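## Task

Read the route code on each shipping label of the four cases on the low table. Move every A3 case to the north pallet (near the -y end of the track) and every E4 case to the south pallet (near the +y end). Each case must rest on the pallet deck itself, not on another case, and may overhang its pallet's edge by at most about a finger's width. The two cases that start on each pallet must still be on it at the end. A case that drops to the floor may be picked up again but must finish lid up. At the end, release the suction and move the tool away; a case that stays put only because the robot holds it does not count. cam_pallet_north views the -y end and cam_pallet_south the +y end, with +y pointing roughly right in both images.

## Robot and tools

Robot. Two six-joint arms, left_arm and right_arm, each on its own carriage on one shared track that runs along y at x = 0. left_rail carries left_arm on the +y half (position_m 0.6 to 3), right_rail carries right_arm on the -y half (position_m -3 to -0.6). An arm's base sits at x = 0, y = its carriage position, z = 0.04 m, facing +x. Each arm ends in a vacuum tool with four suction cups (each 103 mm wide): in the cup point's own axes they sit at x = -62 and +62 mm; channel a is the pair at y = -104.5 mm, channel b the pair at +104.5 mm. The cups point along the cup point's +z. The whole rim footprint is 227 mm by 312 mm.

Scene frame. Fixed to the table: z = 0 is the tabletop, +z up, +x the direction the arms face, +y to their left, y = 0 at the track's middle. The table begins at x = 0.50 and covers y -0.90 to 0.90; beyond that the floor is 0.53 m lower. Arm names say nothing about image sides.

execute_actions(actions). A list of actions run one after another; an empty list just returns state and images. Each action may hold "rows", "steps", "until" and device keys (left_rail, right_rail).
- rows: 1 to 15 rows, each one control step (1/30 s). Every row is a single list of 16 numbers in [-1, 1] covering both arms: left dx, dy, dz, rx, ry, rz, left suction_a, suction_b, then the same eight for the right arm. dx..rz are an offset, not a pose: a target relative to the cup point's measured pose at the start of that action (for a call's first action, the last reported pose), expressed in the cup point's own axes. All rows of an action refer to that same start, not to the row before. Scale: 1.0 = 0.6 m for dx, dy, dz and 180 degrees for the rotation vector rx, ry, rz. Suction numbers are settings, not offsets: above 0.01 means on, 0 off, and they persist, so resend the previous values to leave a tool unchanged.
- steps: 1 to 450, default 15, never fewer than the number of rows. After the last row the arm keeps heading for that row's target. Each step the commanded pose is clipped to 100 mm and 16 degrees from the measured one, so ramp offsets gradually (about 0.01 per row is gentle) and split big moves over several actions.
- until: stops the action early once every condition holds, e.g. {"right_rail": {"position_status": ["!=", "moving"]}}, or {"all": {"status": "ended"}} / {"any": {"status": "ended"}}. Numbers need a comparison (=, !=, <, <=, >, >=). It does not halt the arms.
- Devices: {"left_rail": {"position_m": p, "speed_m_s": v}}; p is an absolute carriage position in metres in the ranges above, v a top speed 0.01 to 1 m/s (starts at 1, kept until changed); {"stop": true} halts it. Rows never move carriages; a carriage carries its arm's tool along with it. Send position_m, wait with until on position_status, and only then aim the tool at scene points. Any bad value or unknown name rejects the whole call.

Results. Per arm: cup point position (m) and quaternion wxyz in the scene frame, linear and angular velocities; Joint positions and velocities (rail, shoulder pan, shoulder lift, elbow, wrist 1-3); Hand target (current goal of the controller); suction_measured_a/b (0 to 1; about 0.83+ on airtight surfaces, lower on leaky cardboard, near 0 with no seal, up to ~1.3 s to settle); part_present_a/b (1 above 0.09, 0 below 0.07); Wrist force and torque in the end effector axes (offset up to ~10 N, saturates ~200 N). Rails report position_m, position_status (moving, done, contact_stop, time_out, stopped, stopped_with_arm, stopped_for_other_arm) and position_answer (taken/not_taken). "pose unreachable" means the clearance check altered or blocked that arm's command; stricter while a carriage is moving. Reported cup positions may be a little off, more at long reach.

Gripping. Switch a channel on and press both its cups fully onto a flat, unbroken face; edges, gaps or one uncovered cup spoil that channel. Cups compress up to about 21 mm. Pull is about 381 N per sealed cup at reading 0.7. To set down: lower in tiny steps until contact, then in one action turn both channels off and back the tool straight away. Holding a part makes the controller assume 11.5 kg.

Other tools. zoom_image(camera, region [x0, y0, x1, y1] in pixels, max 504x504) to read labels; cameras: cam_high, cam_low, cam_pallet_north, cam_pallet_south, cam_left_wrist, cam_right_wrist (all 672x504). read_manual(section) only gives licences. finished_scene(scene) ends scene 1 or 2 and reports success; call it only after cases rest freely and carriages have stopped.

Avoid: the two arms (including tools, cups, wrist cameras, carriages, held cases) hitting or pressing each other; any outside force reaching 400 N or joint torque reaching its limit (pan/lift 664, elbow 389, wrists 96.3 N m), which freezes that arm for 10 s; fast or jerky moves with a case, off-centre holds, drops, slams, and pushing anything off the work area, which ends the scene. Both tools pulling on one case can strain the arms.

Each tool is called after ">>>" in YAML: its name, and indented under it one key for each argument.

## Session

>>> execute_actions:
  actions: []

Scene clock: 0.00 s.
left_arm: end_effector_position=(+0.8505, +1.9506, +0.4421) suction_measured_a=0.00 part_present_a=0 suction_measured_b=0.00 part_present_b=0 end_effector_quat_wxyz=(+0.001, +0.001, +1.000, -0.000) end_effector_velocity=(-0.000, -0.000, +0.000) end_effector_angular_velocity=(-0.000, -0.000, +0.000) | right_arm: end_effector_position=(+0.8508, -2.0606, +0.4401) suction_measured_a=0.00 part_present_a=0 suction_measured_b=0.00 part_present_b=0 end_effector_quat_wxyz=(-0.000, -0.000, +1.000, +0.001) end_effector_velocity=(-0.000, +0.000, +0.000) end_effector_angular_velocity=(-0.000, -0.000, +0.000)
Joint positions: left_arm=[ 1.952 -0.24  -1.499  2.09  -2.163 -1.571  1.332] | right_arm=[-2.061 -0.238 -1.497  2.091 -2.164 -1.569  1.332]
Joint velocities: left_arm=[ 0. -0. -0.  0. -0.  0. -0.] | right_arm=[ 0.  0. -0.  0. -0.  0.  0.]
Wrist force (N, on the end effector, along its own x y z axes, offset not removed): no reading
Wrist torque (N m, same axes, about the end effector's origin, offset not removed): no reading
Hand target (left_arm): +0.851, +1.951, +0.442; +0.001, +0.001, +1.000, -0.000
Hand target (right_arm): +0.851, -2.061, +0.440; -0.000, -0.000, +1.000, +0.001
left_rail: position_m=1.952 position_m_goal=1.952 speed_m_s=1.00 position_status=done position_answer=taken refusals=0
right_rail: position_m=-2.061 position_m_goal=-2.061 speed_m_s=1.00 position_status=done position_answer=taken refusals=0
camera_calibration (this result's frames):
cam_left_wrist: T_world_to_cam=[[0.0373248, -0.995704, -0.0847419, 1.94841], [-0.855828, -0.075631, 0.511701, 0.680642], [-0.515912, 0.0534254, -0.854974, 0.818216], [0, 0, 0, 1]] pos_world=[0.931915, 1.9478, 0.51638]
cam_right_wrist: T_world_to_cam=[[-0.128763, -0.987338, 0.0926505, -1.96493], [-0.825897, 0.158484, 0.541089, 0.822197], [-0.548922, -0.00684758, -0.835846, 0.927804], [0, 0, 0, 1]] pos_world=[0.935332, -2.064, 0.51267]

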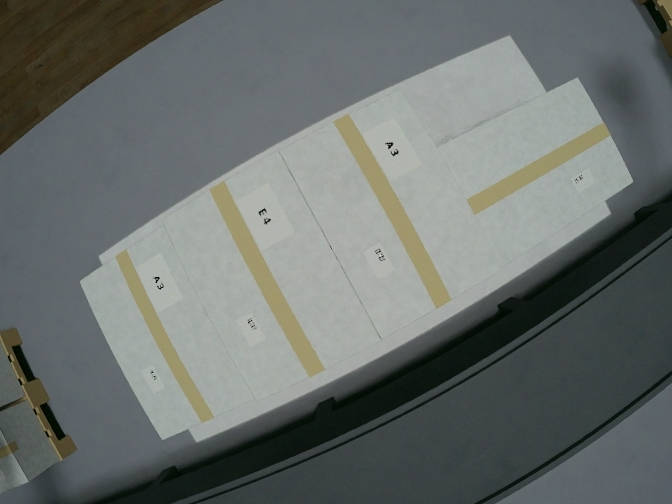

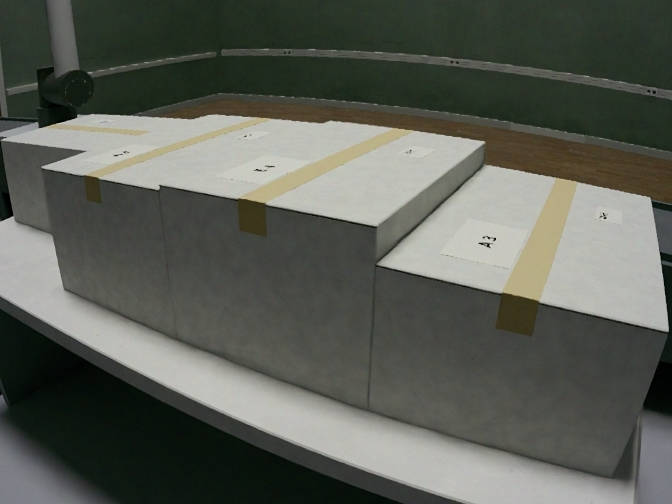

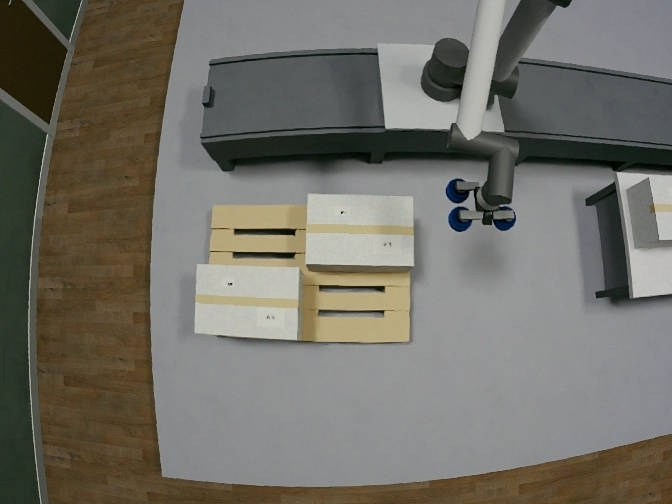

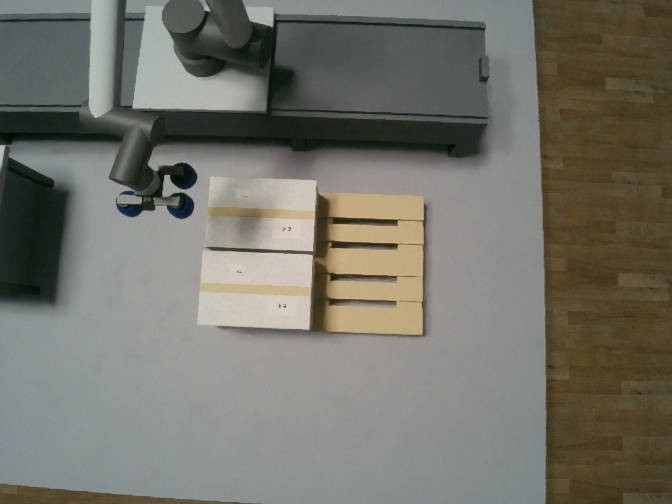

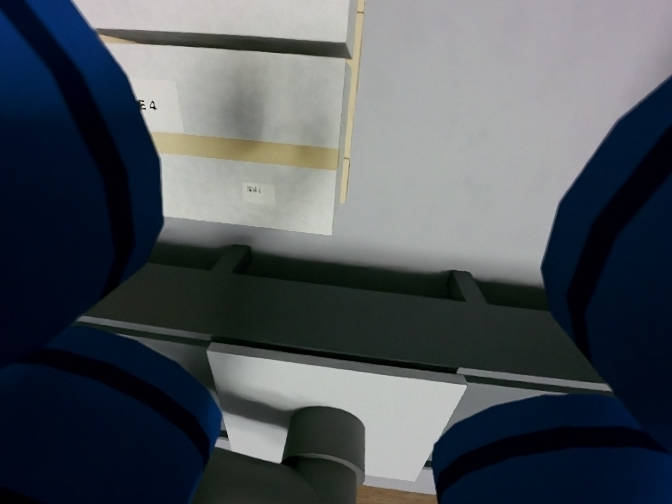

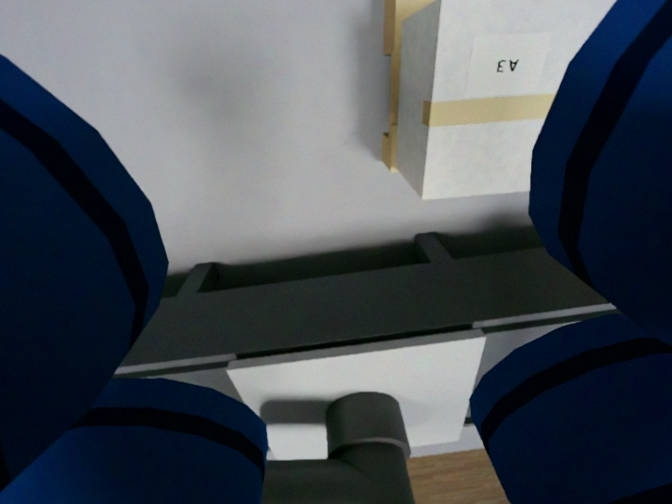

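>>> zoom_image:
  camera: "cam_low"
  region: [0, 90, 280, 300]

>>> zoom_image:
  camera: "cam_high"
  region: [400, 30, 672, 260]

Region (0, 90, 280, 300) of cam_low's 672x504 image, scaled by 1.800, with more detail than that image has; it fills the top 378 rows of this view, and the rest is white.

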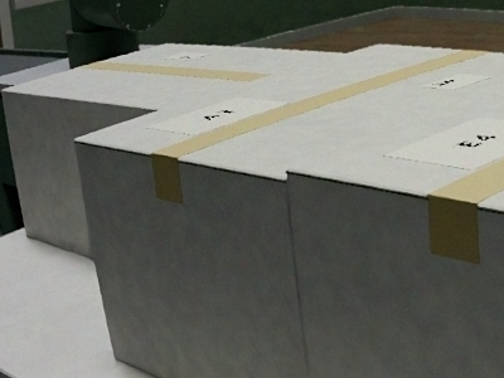

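Region (400, 30, 672, 260) of cam_high's 672x504 image, scaled by 1.853, with more detail than that image has; it fills the top 426 rows of this view, and the rest is white.

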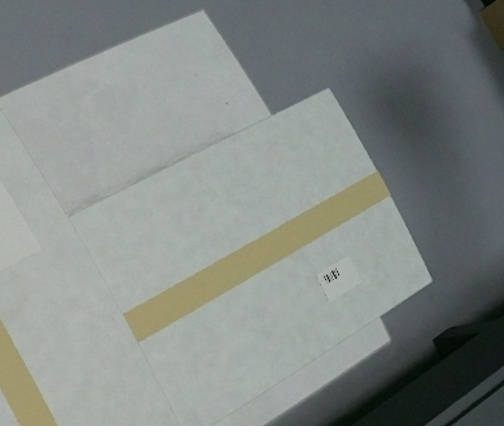

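>>> zoom_image:
  camera: "cam_pallet_north"
  region: [560, 150, 672, 310]

Region (560, 150, 672, 310) of cam_pallet_north's 672x504 image, scaled by 3.150, with more detail than that image has; it fills the left 353 columns of this view, and the rest is white.

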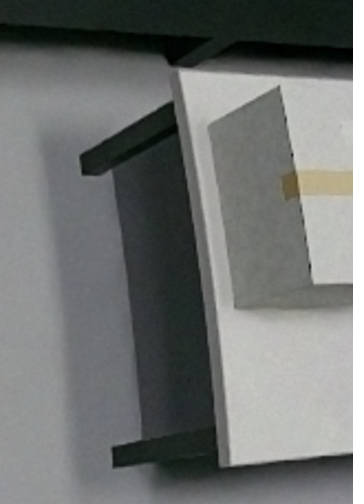

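>>> zoom_image:
  camera: "cam_high"
  region: [70, 90, 470, 450]

Region (70, 90, 470, 450) of cam_high's 672x504 image, scaled by 1.260, with more detail than that image has; it fills the top 454 rows of this view, and the rest is white.

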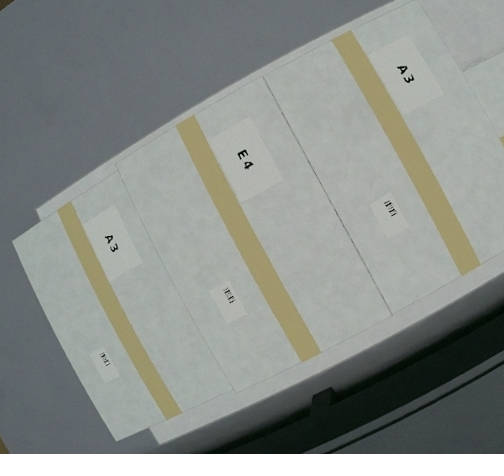

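>>> zoom_image:
  camera: "cam_low"
  region: [300, 130, 672, 480]

Region (300, 130, 672, 480) of cam_low's 672x504 image, scaled by 1.355, with more detail than that image has; it fills the top 474 rows of this view, and the rest is white.

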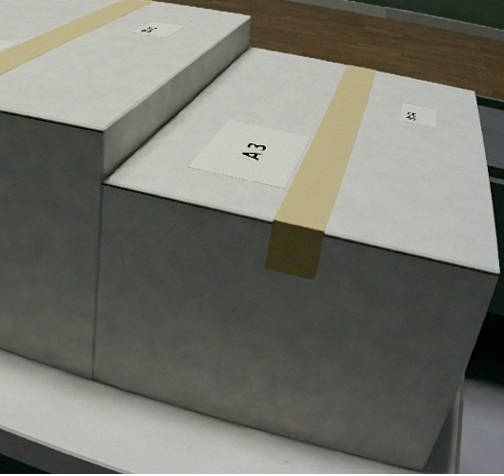

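>>> zoom_image:
  camera: "cam_pallet_north"
  region: [180, 180, 440, 360]

>>> zoom_image:
  camera: "cam_pallet_south"
  region: [185, 165, 445, 345]

Region (180, 180, 440, 360) of cam_pallet_north's 672x504 image, scaled by 1.938, with more detail than that image has; it fills the top 349 rows of this view, and the rest is white.

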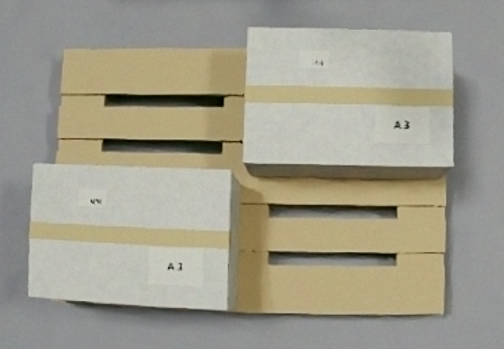

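Region (185, 165, 445, 345) of cam_pallet_south's 672x504 image, scaled by 1.938, with more detail than that image has; it fills the top 349 rows of this view, and the rest is white.

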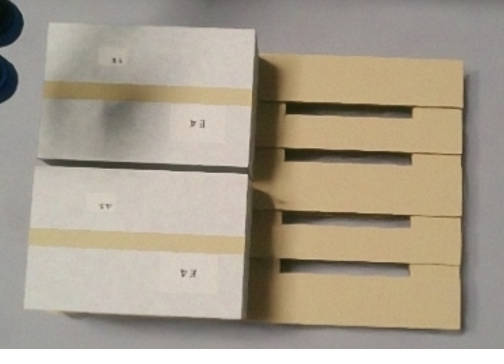

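>>> execute_actions:
  actions:
    - {"right_rail": {"position_m": -0.6}, "rows": [ [0,0,0,0,0,0,0,0, 0,0.0033,0,0,0,0.0012,0,0], [0,0,0,0,0,0,0,0, 0,0.0100,0,0,0,0.0036,0,0], [0,0,0,0,0,0,0,0, 0,0.0200,0,0,0,0.0072,0,0], [0,0,0,0,0,0,0,0, 0,0.0350,0,0,0,0.0125,0,0], [0,0,0,0,0,0,0,0, 0,0.0550,0,0,0,0.0197,0,0], [0,0,0,0,0,0,0,0, 0,0.0800,0,0,0,0.0287,0,0], [0,0,0,0,0,0,0,0, 0,0.1100,0,0,0,0.0394,0,0], [0,0,0,0,0,0,0,0, 0,0.1433,0,0,0,0.0513,0,0], [0,0,0,0,0,0,0,0, 0,0.1783,0,0,0,0.0639,0,0], [0,0,0,0,0,0,0,0, 0,0.2133,0,0,0,0.0764,0,0], [0,0,0,0,0,0,0,0, 0,0.2483,0,0,0,0.0890,0,0], [0,0,0,0,0,0,0,0, 0,0.2833,0,0,0,0.1015,0,0], [0,0,0,0,0,0,0,0, 0,0.3183,0,0,0,0.1140,0,0], [0,0,0,0,0,0,0,0, 0,0.3533,0,0,0,0.1266,0,0], [0,0,0,0,0,0,0,0, 0,1.0000,0,0,0,0.5000,0,0] ], "steps": 38}
    - {"rows": [ [0,0,0,0,0,0,0,0, 1.0,0.05,0,0,0,0,0,0] ], "steps": 36}

Scene clock: 116.43 s.
left_arm: end_effector_position=(+0.8505, +1.9506, +0.4421) suction_measured_a=0.00 part_present_a=0 suction_measured_b=0.00 part_present_b=0 end_effector_quat_wxyz=(+0.001, +0.001, +1.000, -0.000) end_effector_velocity=(+0.000, -0.000, -0.000) end_effector_angular_velocity=(+0.000, +0.000, -0.000) | right_arm: end_effector_position=(+0.5624, +0.3708, +0.4629) suction_measured_a=0.00 part_present_a=0 suction_measured_b=0.00 part_present_b=0 end_effector_quat_wxyz=(-0.008, +0.486, +0.874, +0.026) end_effector_velocity=(-0.125, +0.275, +0.009) end_effector_angular_velocity=(-0.007, -0.002, -0.006)
Joint positions: left_arm=[ 1.952 -0.24  -1.499  2.09  -2.163 -1.571  1.332] | right_arm=[-0.6    0.859 -1.23   1.724 -2.112 -1.544  3.445]
Joint velocities: left_arm=[ 0. -0.  0. -0.  0.  0.  0.] | right_arm=[ 0.     0.253  0.179 -0.273  0.091 -0.018  0.258]
Wrist force (N, on the end effector, along its own x y z axes, offset not removed): left_arm=[-0.9 0.0 3.2] | right_arm=[3.3 4.1 6.6]
Wrist torque (N m, same axes, about the end effector's origin, offset not removed): left_arm=[0.14 0.31 -0.72] | right_arm=[0.24 0.18 -0.17]
Hand target (left_arm): +0.851, +1.951, +0.442; +0.001, +0.001, +1.000, -0.000
Hand target (right_arm): +0.547, +0.407, +0.464; -0.008, +0.487, +0.873, +0.025
Off the commanded pose (left_arm): 0.000 m, 0 deg.
Off the commanded pose (right_arm): 0.041 m, 0 deg.
left_rail: position_m=1.952 position_m_goal=1.952 speed_m_s=1.00 position_status=done position_answer=taken refusals=0
right_rail: position_m=-0.600 position_m_goal=-0.600 speed_m_s=1.00 position_status=done position_answer=taken refusals=0
camera_calibration (this result's frames):
cam_left_wrist: T_world_to_cam=[[0.0373244, -0.995704, -0.0847417, 1.94841], [-0.855828, -0.0756307, 0.511701, 0.680641], [-0.515912, 0.0534254, -0.854974, 0.818216], [0, 0, 0, 1]] pos_world=[0.931915, 1.9478, 0.51638]
cam_right_wrist: T_world_to_cam=[[-0.907492, -0.4154, 0.0624503, 0.636244], [-0.306258, 0.756024, 0.578475, -0.344757], [-0.287513, 0.505836, -0.813306, 0.457704], [0, 0, 0, 1]] pos_world=[0.603398, 0.293418, 0.531953]

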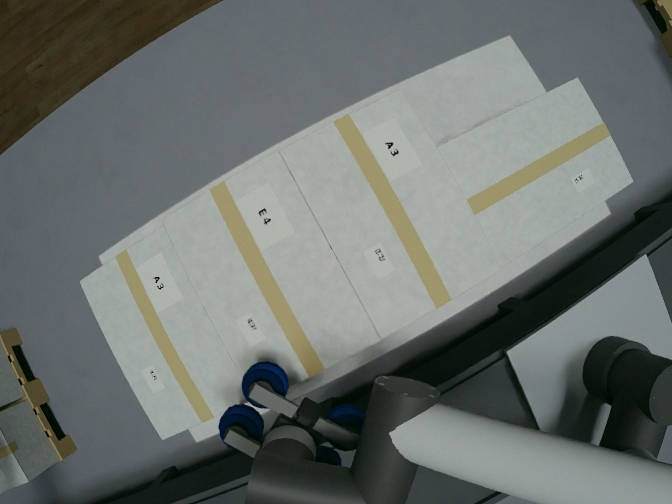

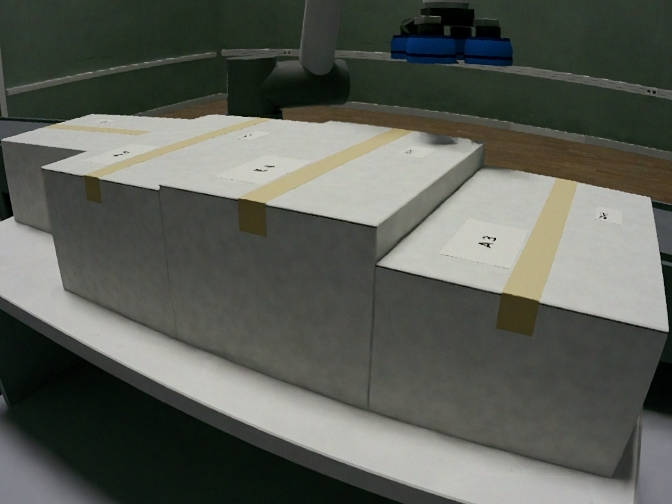

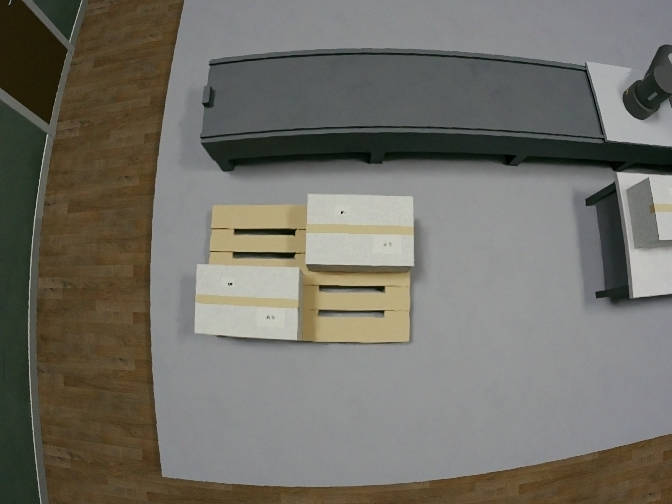

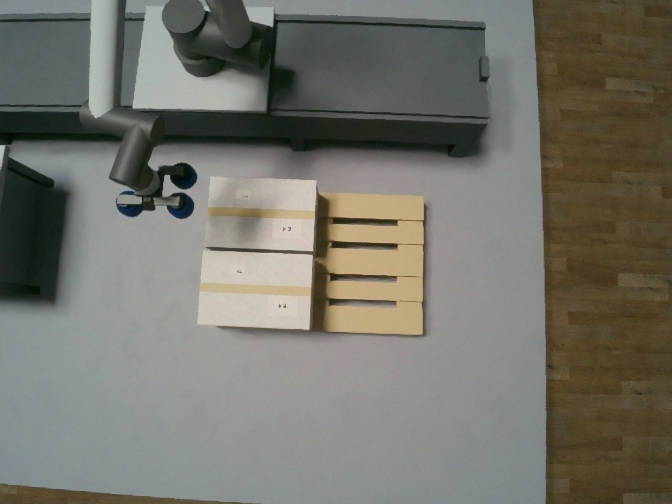

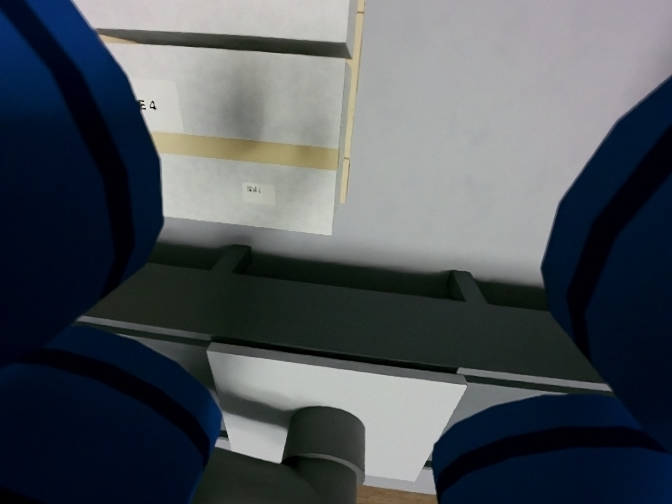

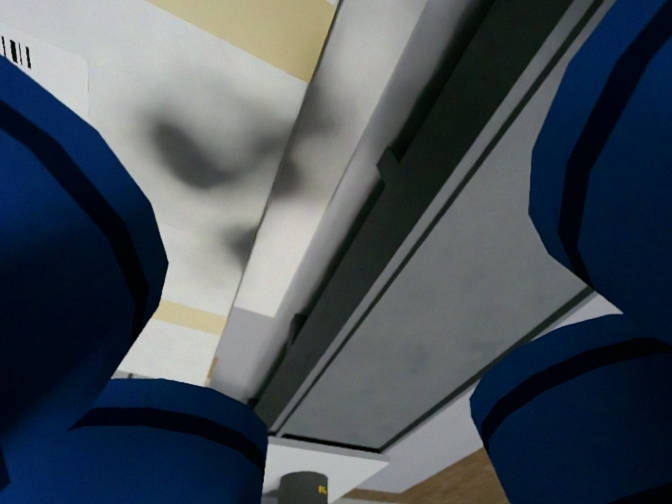

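>>> execute_actions:
  actions: []

Scene clock: 118.60 s.
left_arm: end_effector_position=(+0.8505, +1.9506, +0.4421) suction_measured_a=0.00 part_present_a=0 suction_measured_b=0.00 part_present_b=0 end_effector_quat_wxyz=(+0.001, +0.001, +1.000, -0.000) end_effector_velocity=(-0.000, +0.000, +0.000) end_effector_angular_velocity=(+0.000, -0.000, +0.000) | right_arm: end_effector_position=(+0.5468, +0.4072, +0.4639) suction_measured_a=0.00 part_present_a=0 suction_measured_b=0.00 part_present_b=0 end_effector_quat_wxyz=(-0.008, +0.487, +0.873, +0.025) end_effector_velocity=(+0.000, +0.000, +0.000) end_effector_angular_velocity=(+0.000, -0.000, +0.000)
Joint positions: left_arm=[ 1.952 -0.24  -1.499  2.09  -2.163 -1.571  1.332] | right_arm=[-0.6    0.891 -1.205  1.686 -2.098 -1.547  3.479]
Joint velocities: left_arm=[ 0. -0. -0.  0.  0.  0. -0.] | right_arm=[ 0. -0.  0. -0.  0.  0. -0.]
Wrist force (N, on the end effector, along its own x y z axes, offset not removed): left_arm=[-4.2 1.9 1.2] | right_arm=[-5.6 4.9 6.8]
Wrist torque (N m, same axes, about the end effector's origin, offset not removed): left_arm=[0.37 0.85 -0.59] | right_arm=[0.37 1.19 -0.28]
Hand target (left_arm): +0.851, +1.951, +0.442; +0.001, +0.001, +1.000, -0.000
Hand target (right_arm): +0.547, +0.407, +0.464; -0.008, +0.487, +0.873, +0.025
Off the commanded pose (left_arm): 0.000 m, 0 deg.
Off the commanded pose (right_arm): 0.004 m, 0 deg.
left_rail: position_m=1.952 position_m_goal=1.952 speed_m_s=1.00 position_status=done position_answer=taken refusals=0
right_rail: position_m=-0.600 position_m_goal=-0.600 speed_m_s=1.00 position_status=done position_answer=taken refusals=0
camera_calibration (this result's frames):
cam_left_wrist: T_world_to_cam=[[0.0373245, -0.995704, -0.0847418, 1.94841], [-0.855828, -0.0756308, 0.511701, 0.680641], [-0.515912, 0.0534255, -0.854974, 0.818216], [0, 0, 0, 1]] pos_world=[0.931915, 1.9478, 0.51638]
cam_right_wrist: T_world_to_cam=[[-0.908268, -0.413614, 0.0630199, 0.636574], [-0.304933, 0.757552, 0.577176, -0.378392], [-0.286469, 0.505014, -0.814185, 0.435754], [0, 0, 0, 1]] pos_world=[0.587626, 0.329886, 0.533066]

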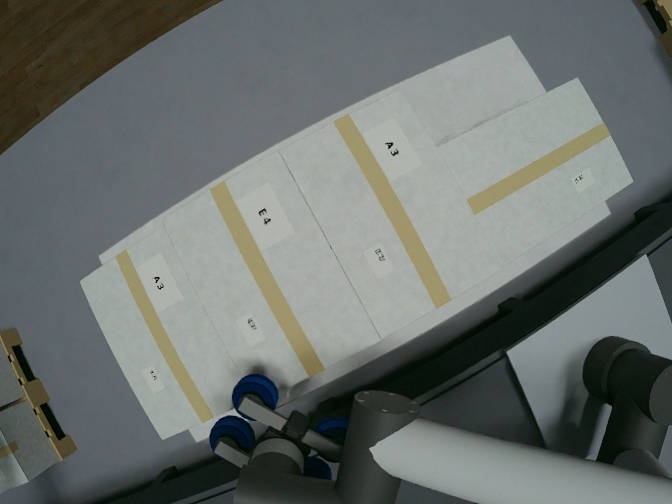

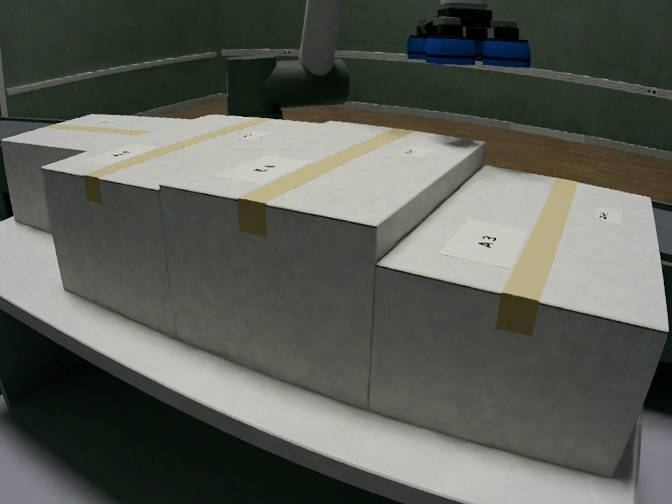

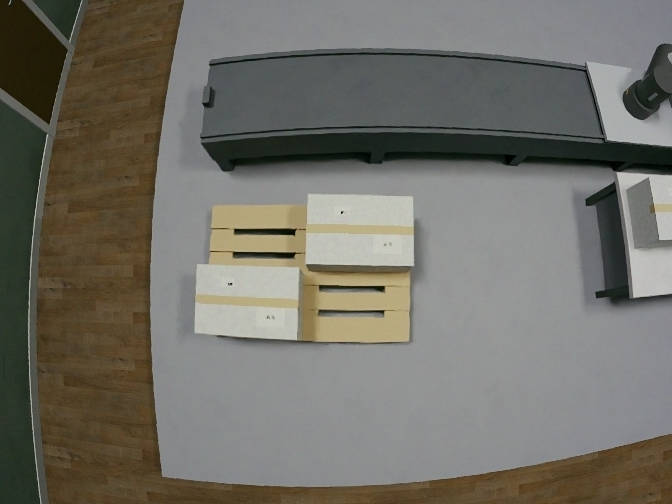

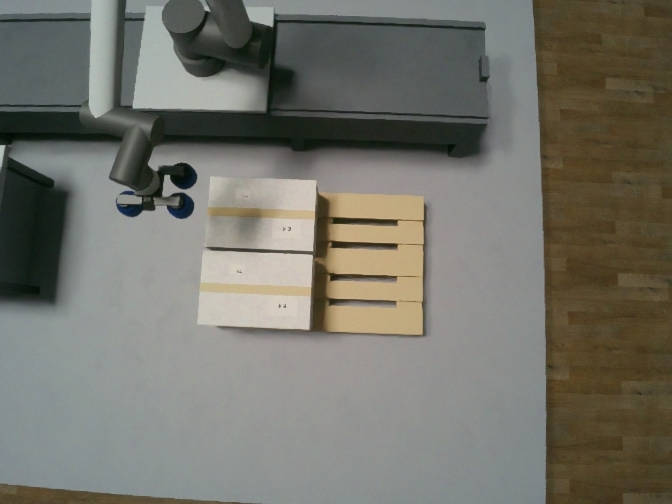

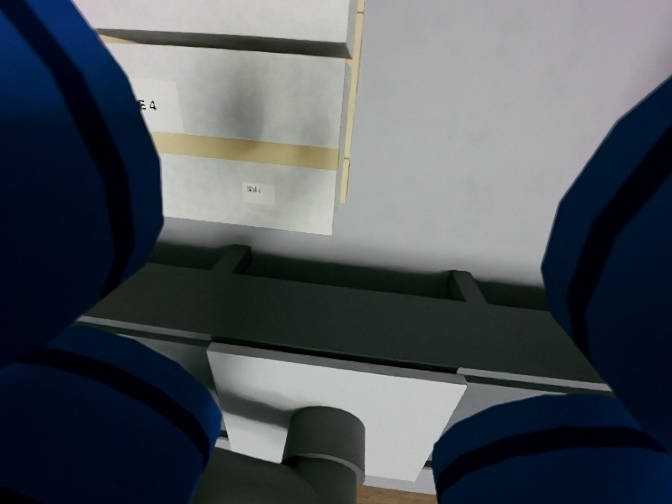

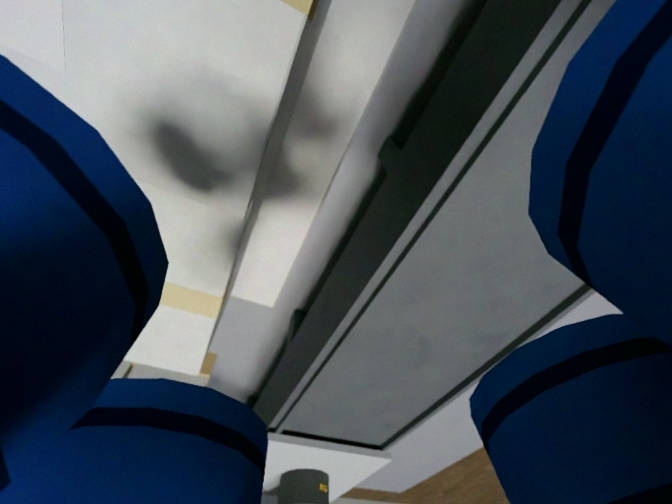

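>>> execute_actions:
  actions:
    - {"rows": [ [0,0,0,0,0,0.002,0,0, 0.0001,0.0033,0.0006,0.0001,-0.0001,0.0013,0,0], [0,0,0,0,0,0.006,0,0, 0.0002,0.0098,0.0019,0.0002,-0.0003,0.0039,0,0], [0,0,0,0,0,0.013,0,0, 0.0005,0.0196,0.0039,0.0003,-0.0007,0.0077,0,0], [0,0,0,0,0,0.023,0,0, 0.0008,0.0343,0.0067,0.0006,-0.0012,0.0135,0,0], [0,0,0,0,0,0.036,0,0, 0.0013,0.0540,0.0106,0.0009,-0.0018,0.0213,0,0], [0,0,0,0,0,0.052,0,0, 0.0019,0.0785,0.0154,0.0014,-0.0026,0.0309,0,0], [0,0,0,0,0,0.071,0,0, 0.0025,0.1079,0.0212,0.0019,-0.0036,0.0425,0,0], [0,0,0,0,0,0.093,0,0, 0.0033,0.1406,0.0276,0.0025,-0.0047,0.0554,0,0], [0,0,0,0,0,0.118,0,0, 0.0041,0.1749,0.0343,0.0031,-0.0059,0.0689,0,0], [0,0,0,0,0,0.146,0,0, 0.0049,0.2093,0.0411,0.0037,-0.0070,0.0824,0,0], [0,0,0,0,0,0.177,0,0, 0.0057,0.2436,0.0478,0.0043,-0.0082,0.0959,0,0], [0,0,0,0,0,0.210,0,0, 0.0066,0.2779,0.0545,0.0049,-0.0093,0.1095,0,0], [0,0,0,0,0,0.245,0,0, 0.0074,0.3123,0.0613,0.0055,-0.0105,0.1230,0,0], [0,0,0,0,0,0.280,0,0, 0.0082,0.3466,0.0680,0.0061,-0.0116,0.1365,0,0], [0,0,0,0,0,0.500,0,0, 0.0158,0.6703,0.1315,0.0078,-0.0150,0.1760,0,0] ], "steps": 45}

Scene clock: 138.07 s.
left_arm: end_effector_position=(+0.8505, +1.9505, +0.4422) suction_measured_a=0.00 part_present_a=0 suction_measured_b=0.00 part_present_b=0 end_effector_quat_wxyz=(-0.000, +0.683, +0.730, +0.004) end_effector_velocity=(+0.000, +0.001, -0.000) end_effector_angular_velocity=(-0.037, +0.023, -0.498) | right_arm: end_effector_position=(+0.8827, +0.6288, +0.4001) suction_measured_a=0.00 part_present_a=0 suction_measured_b=0.00 part_present_b=0 end_effector_quat_wxyz=(-0.000, +0.707, +0.708, +0.001) end_effector_velocity=(+0.013, +0.013, -0.000) end_effector_angular_velocity=(-0.006, +0.005, -0.002)
Joint positions: left_arm=[ 1.952 -0.243 -1.5    2.092 -2.166 -1.563  2.831] | right_arm=[-0.6    0.815 -0.748  0.989 -1.814 -1.571  3.955]
Joint velocities: left_arm=[ 0.     0.016  0.006 -0.009  0.012 -0.043  0.514] | right_arm=[ 0.    -0.     0.027 -0.052  0.033 -0.001  0.001]
Wrist force (N, on the end effector, along its own x y z axes, offset not removed): left_arm=[-1.8 -1.7 1.6] | right_arm=[-5.1 1.5 6.8]
Wrist torque (N m, same axes, about the end effector's origin, offset not removed): left_arm=[-0.20 0.38 -0.53] | right_arm=[-0.10 1.11 -0.05]
Hand target (left_arm): +0.851, +1.951, +0.442; +0.001, +0.707, +0.708, +0.001
Hand target (right_arm): +0.884, +0.630, +0.400; +0.000, +0.707, +0.707, +0.000
Off the commanded pose (left_arm): 0.000 m, 4 deg.
Off the commanded pose (right_arm): 0.003 m, 0 deg.
left_rail: position_m=1.952 position_m_goal=1.952 speed_m_s=1.00 position_status=done position_answer=taken refusals=0
right_rail: position_m=-0.600 position_m_goal=-0.600 speed_m_s=1.00 position_status=done position_answer=taken refusals=0
camera_calibration (this result's frames):
cam_left_wrist: T_world_to_cam=[[-0.990258, -0.104927, -0.0915409, 1.08777], [-0.137333, 0.844549, 0.517567, -1.72794], [0.023004, 0.525097, -0.850732, -0.56195], [0, 0, 0, 1]] pos_world=[0.852802, 1.86854, 0.515832]
cam_right_wrist: T_world_to_cam=[[-0.987406, 0.127887, 0.0931317, 0.75471], [0.158022, 0.82554, 0.541769, -0.844283], [-0.00759881, 0.549663, -0.835352, 0.102439], [0, 0, 0, 1]] pos_world=[0.879399, 0.544165, 0.472691]

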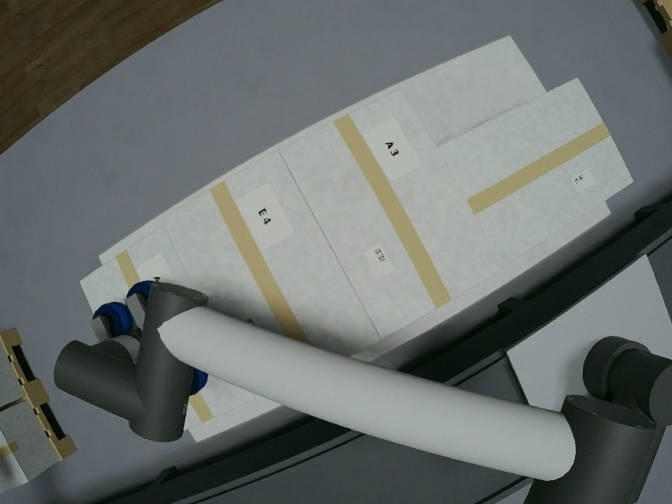

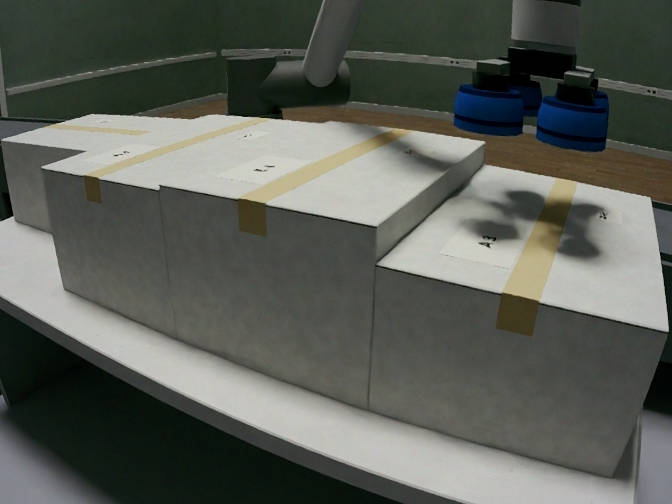

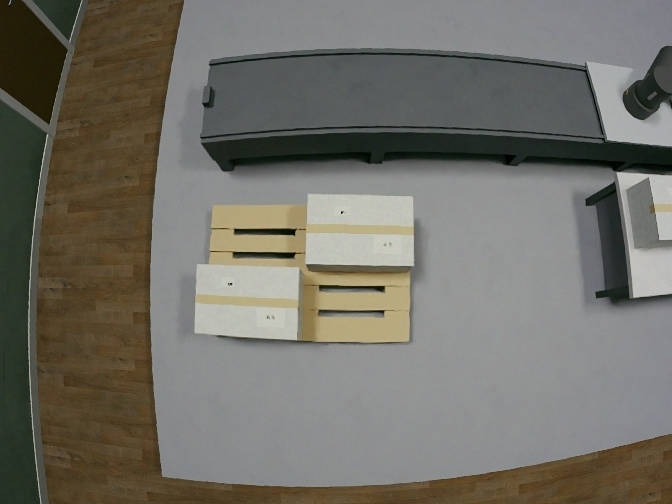

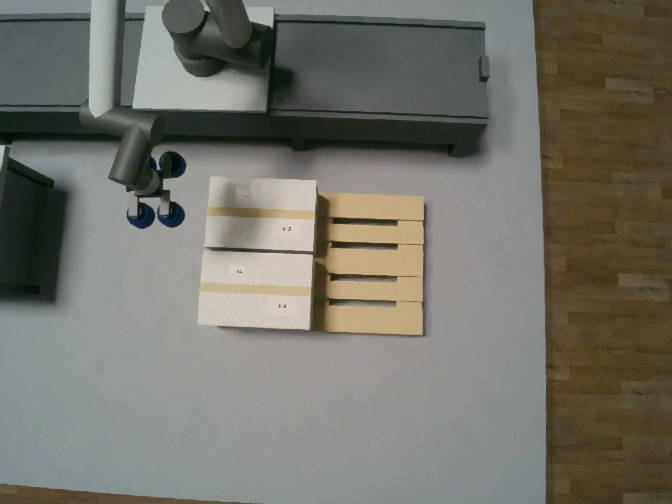

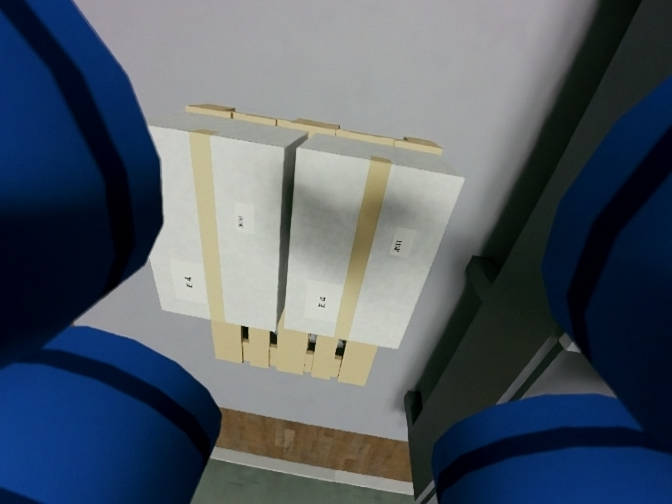

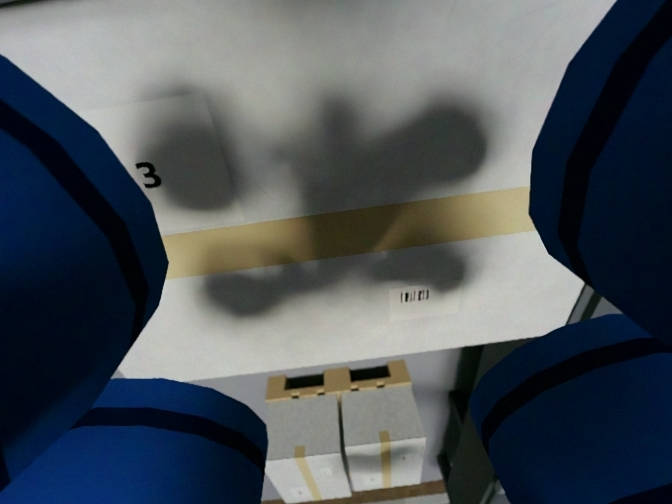

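>>> execute_actions:
  actions: []

Scene clock: 151.17 s.
left_arm: end_effector_position=(+0.8505, +1.9506, +0.4421) suction_measured_a=0.00 part_present_a=0 suction_measured_b=0.00 part_present_b=0 end_effector_quat_wxyz=(+0.001, +0.707, +0.708, +0.001) end_effector_velocity=(-0.000, +0.000, +0.000) end_effector_angular_velocity=(-0.000, -0.000, -0.000) | right_arm: end_effector_position=(+0.8844, +0.6304, +0.4001) suction_measured_a=0.00 part_present_a=0 suction_measured_b=0.00 part_present_b=0 end_effector_quat_wxyz=(+0.000, +0.707, +0.707, +0.000) end_effector_velocity=(-0.000, -0.000, +0.000) end_effector_angular_velocity=(+0.000, -0.000, +0.000)
Joint positions: left_arm=[ 1.952 -0.241 -1.5    2.091 -2.164 -1.57   2.899] | right_arm=[-0.6    0.814 -0.744  0.982 -1.809 -1.571  3.955]
Joint velocities: left_arm=[ 0.  0. -0.  0.  0.  0.  0.] | right_arm=[ 0.  0. -0.  0. -0. -0. -0.]
Wrist force (N, on the end effector, along its own x y z axes, offset not removed): left_arm=[-1.9 2.3 2.5] | right_arm=[-5.5 4.5 7.4]
Wrist torque (N m, same axes, about the end effector's origin, offset not removed): left_arm=[0.39 0.42 -0.62] | right_arm=[0.29 1.25 -0.25]
Hand target (left_arm): +0.851, +1.951, +0.442; +0.001, +0.707, +0.708, +0.001
Hand target (right_arm): +0.884, +0.630, +0.400; +0.000, +0.707, +0.707, +0.000
Off the commanded pose (left_arm): 0.000 m, 0 deg.
Off the commanded pose (right_arm): 0.000 m, 0 deg.
left_rail: position_m=1.952 position_m_goal=1.952 speed_m_s=1.00 position_status=done position_answer=taken refusals=0
right_rail: position_m=-0.600 position_m_goal=-0.600 speed_m_s=1.00 position_status=done position_answer=taken refusals=0
camera_calibration (this result's frames):
cam_left_wrist: T_world_to_cam=[[-0.995322, -0.0400637, -0.0879141, 0.964016], [-0.079727, 0.85456, 0.513197, -1.79453], [0.0545672, 0.517806, -0.853756, -0.573334], [0, 0, 0, 1]] pos_world=[0.847719, 1.86903, 0.516213]
cam_right_wrist: T_world_to_cam=[[-0.987319, 0.12818, 0.0936528, 0.755709], [0.158546, 0.825961, 0.540973, -0.846275], [-0.00801133, 0.548962, -0.835809, 0.102508], [0, 0, 0, 1]] pos_world=[0.881121, 0.54585, 0.472715]

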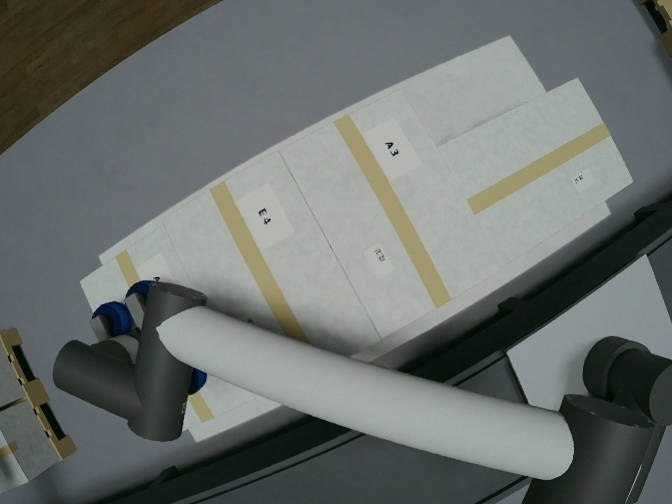

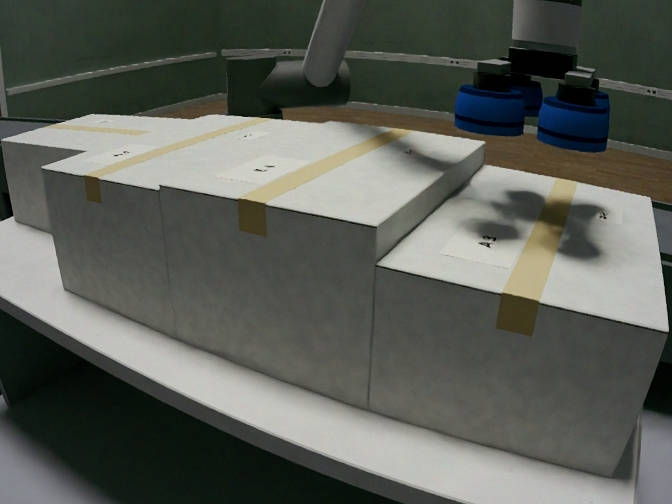

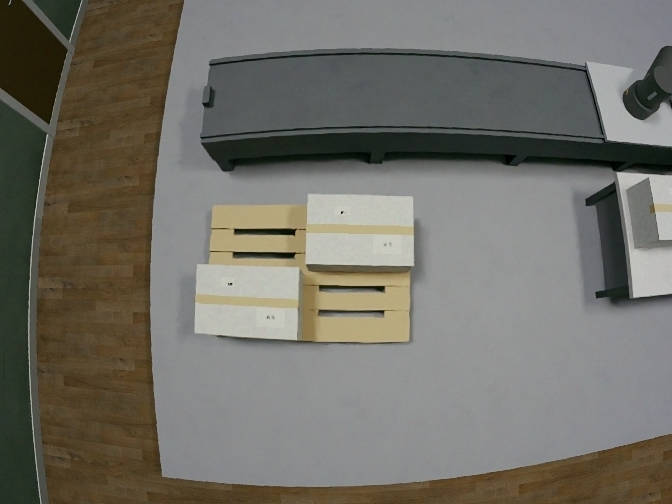

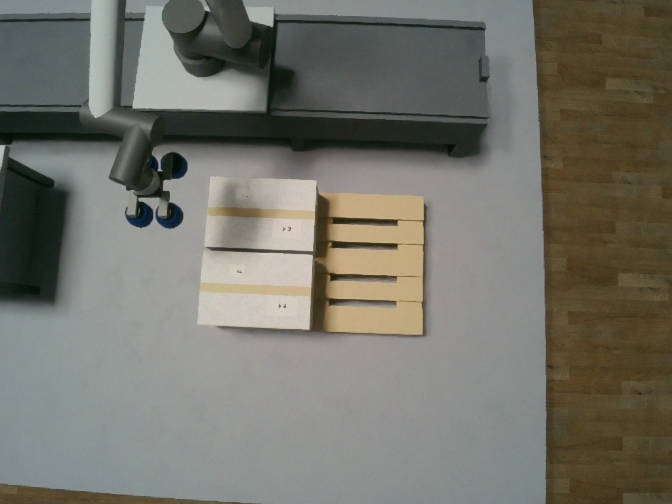

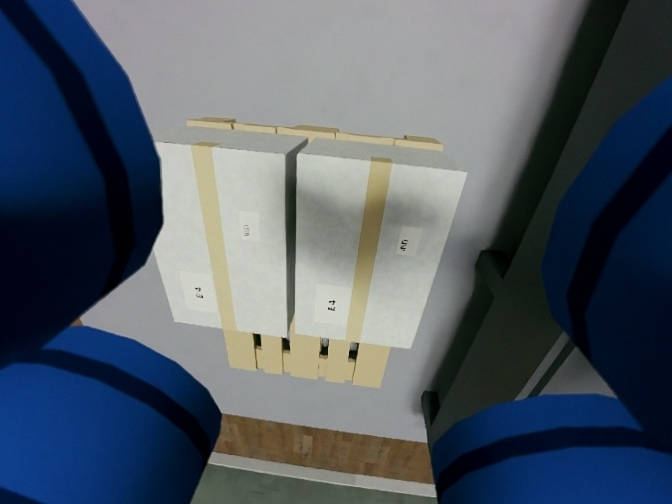

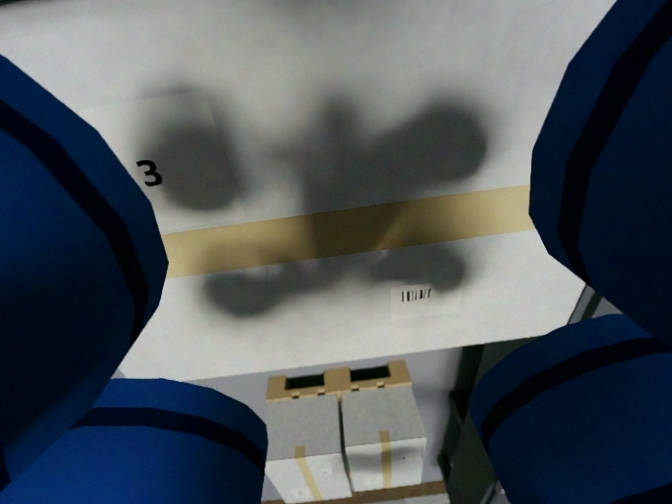

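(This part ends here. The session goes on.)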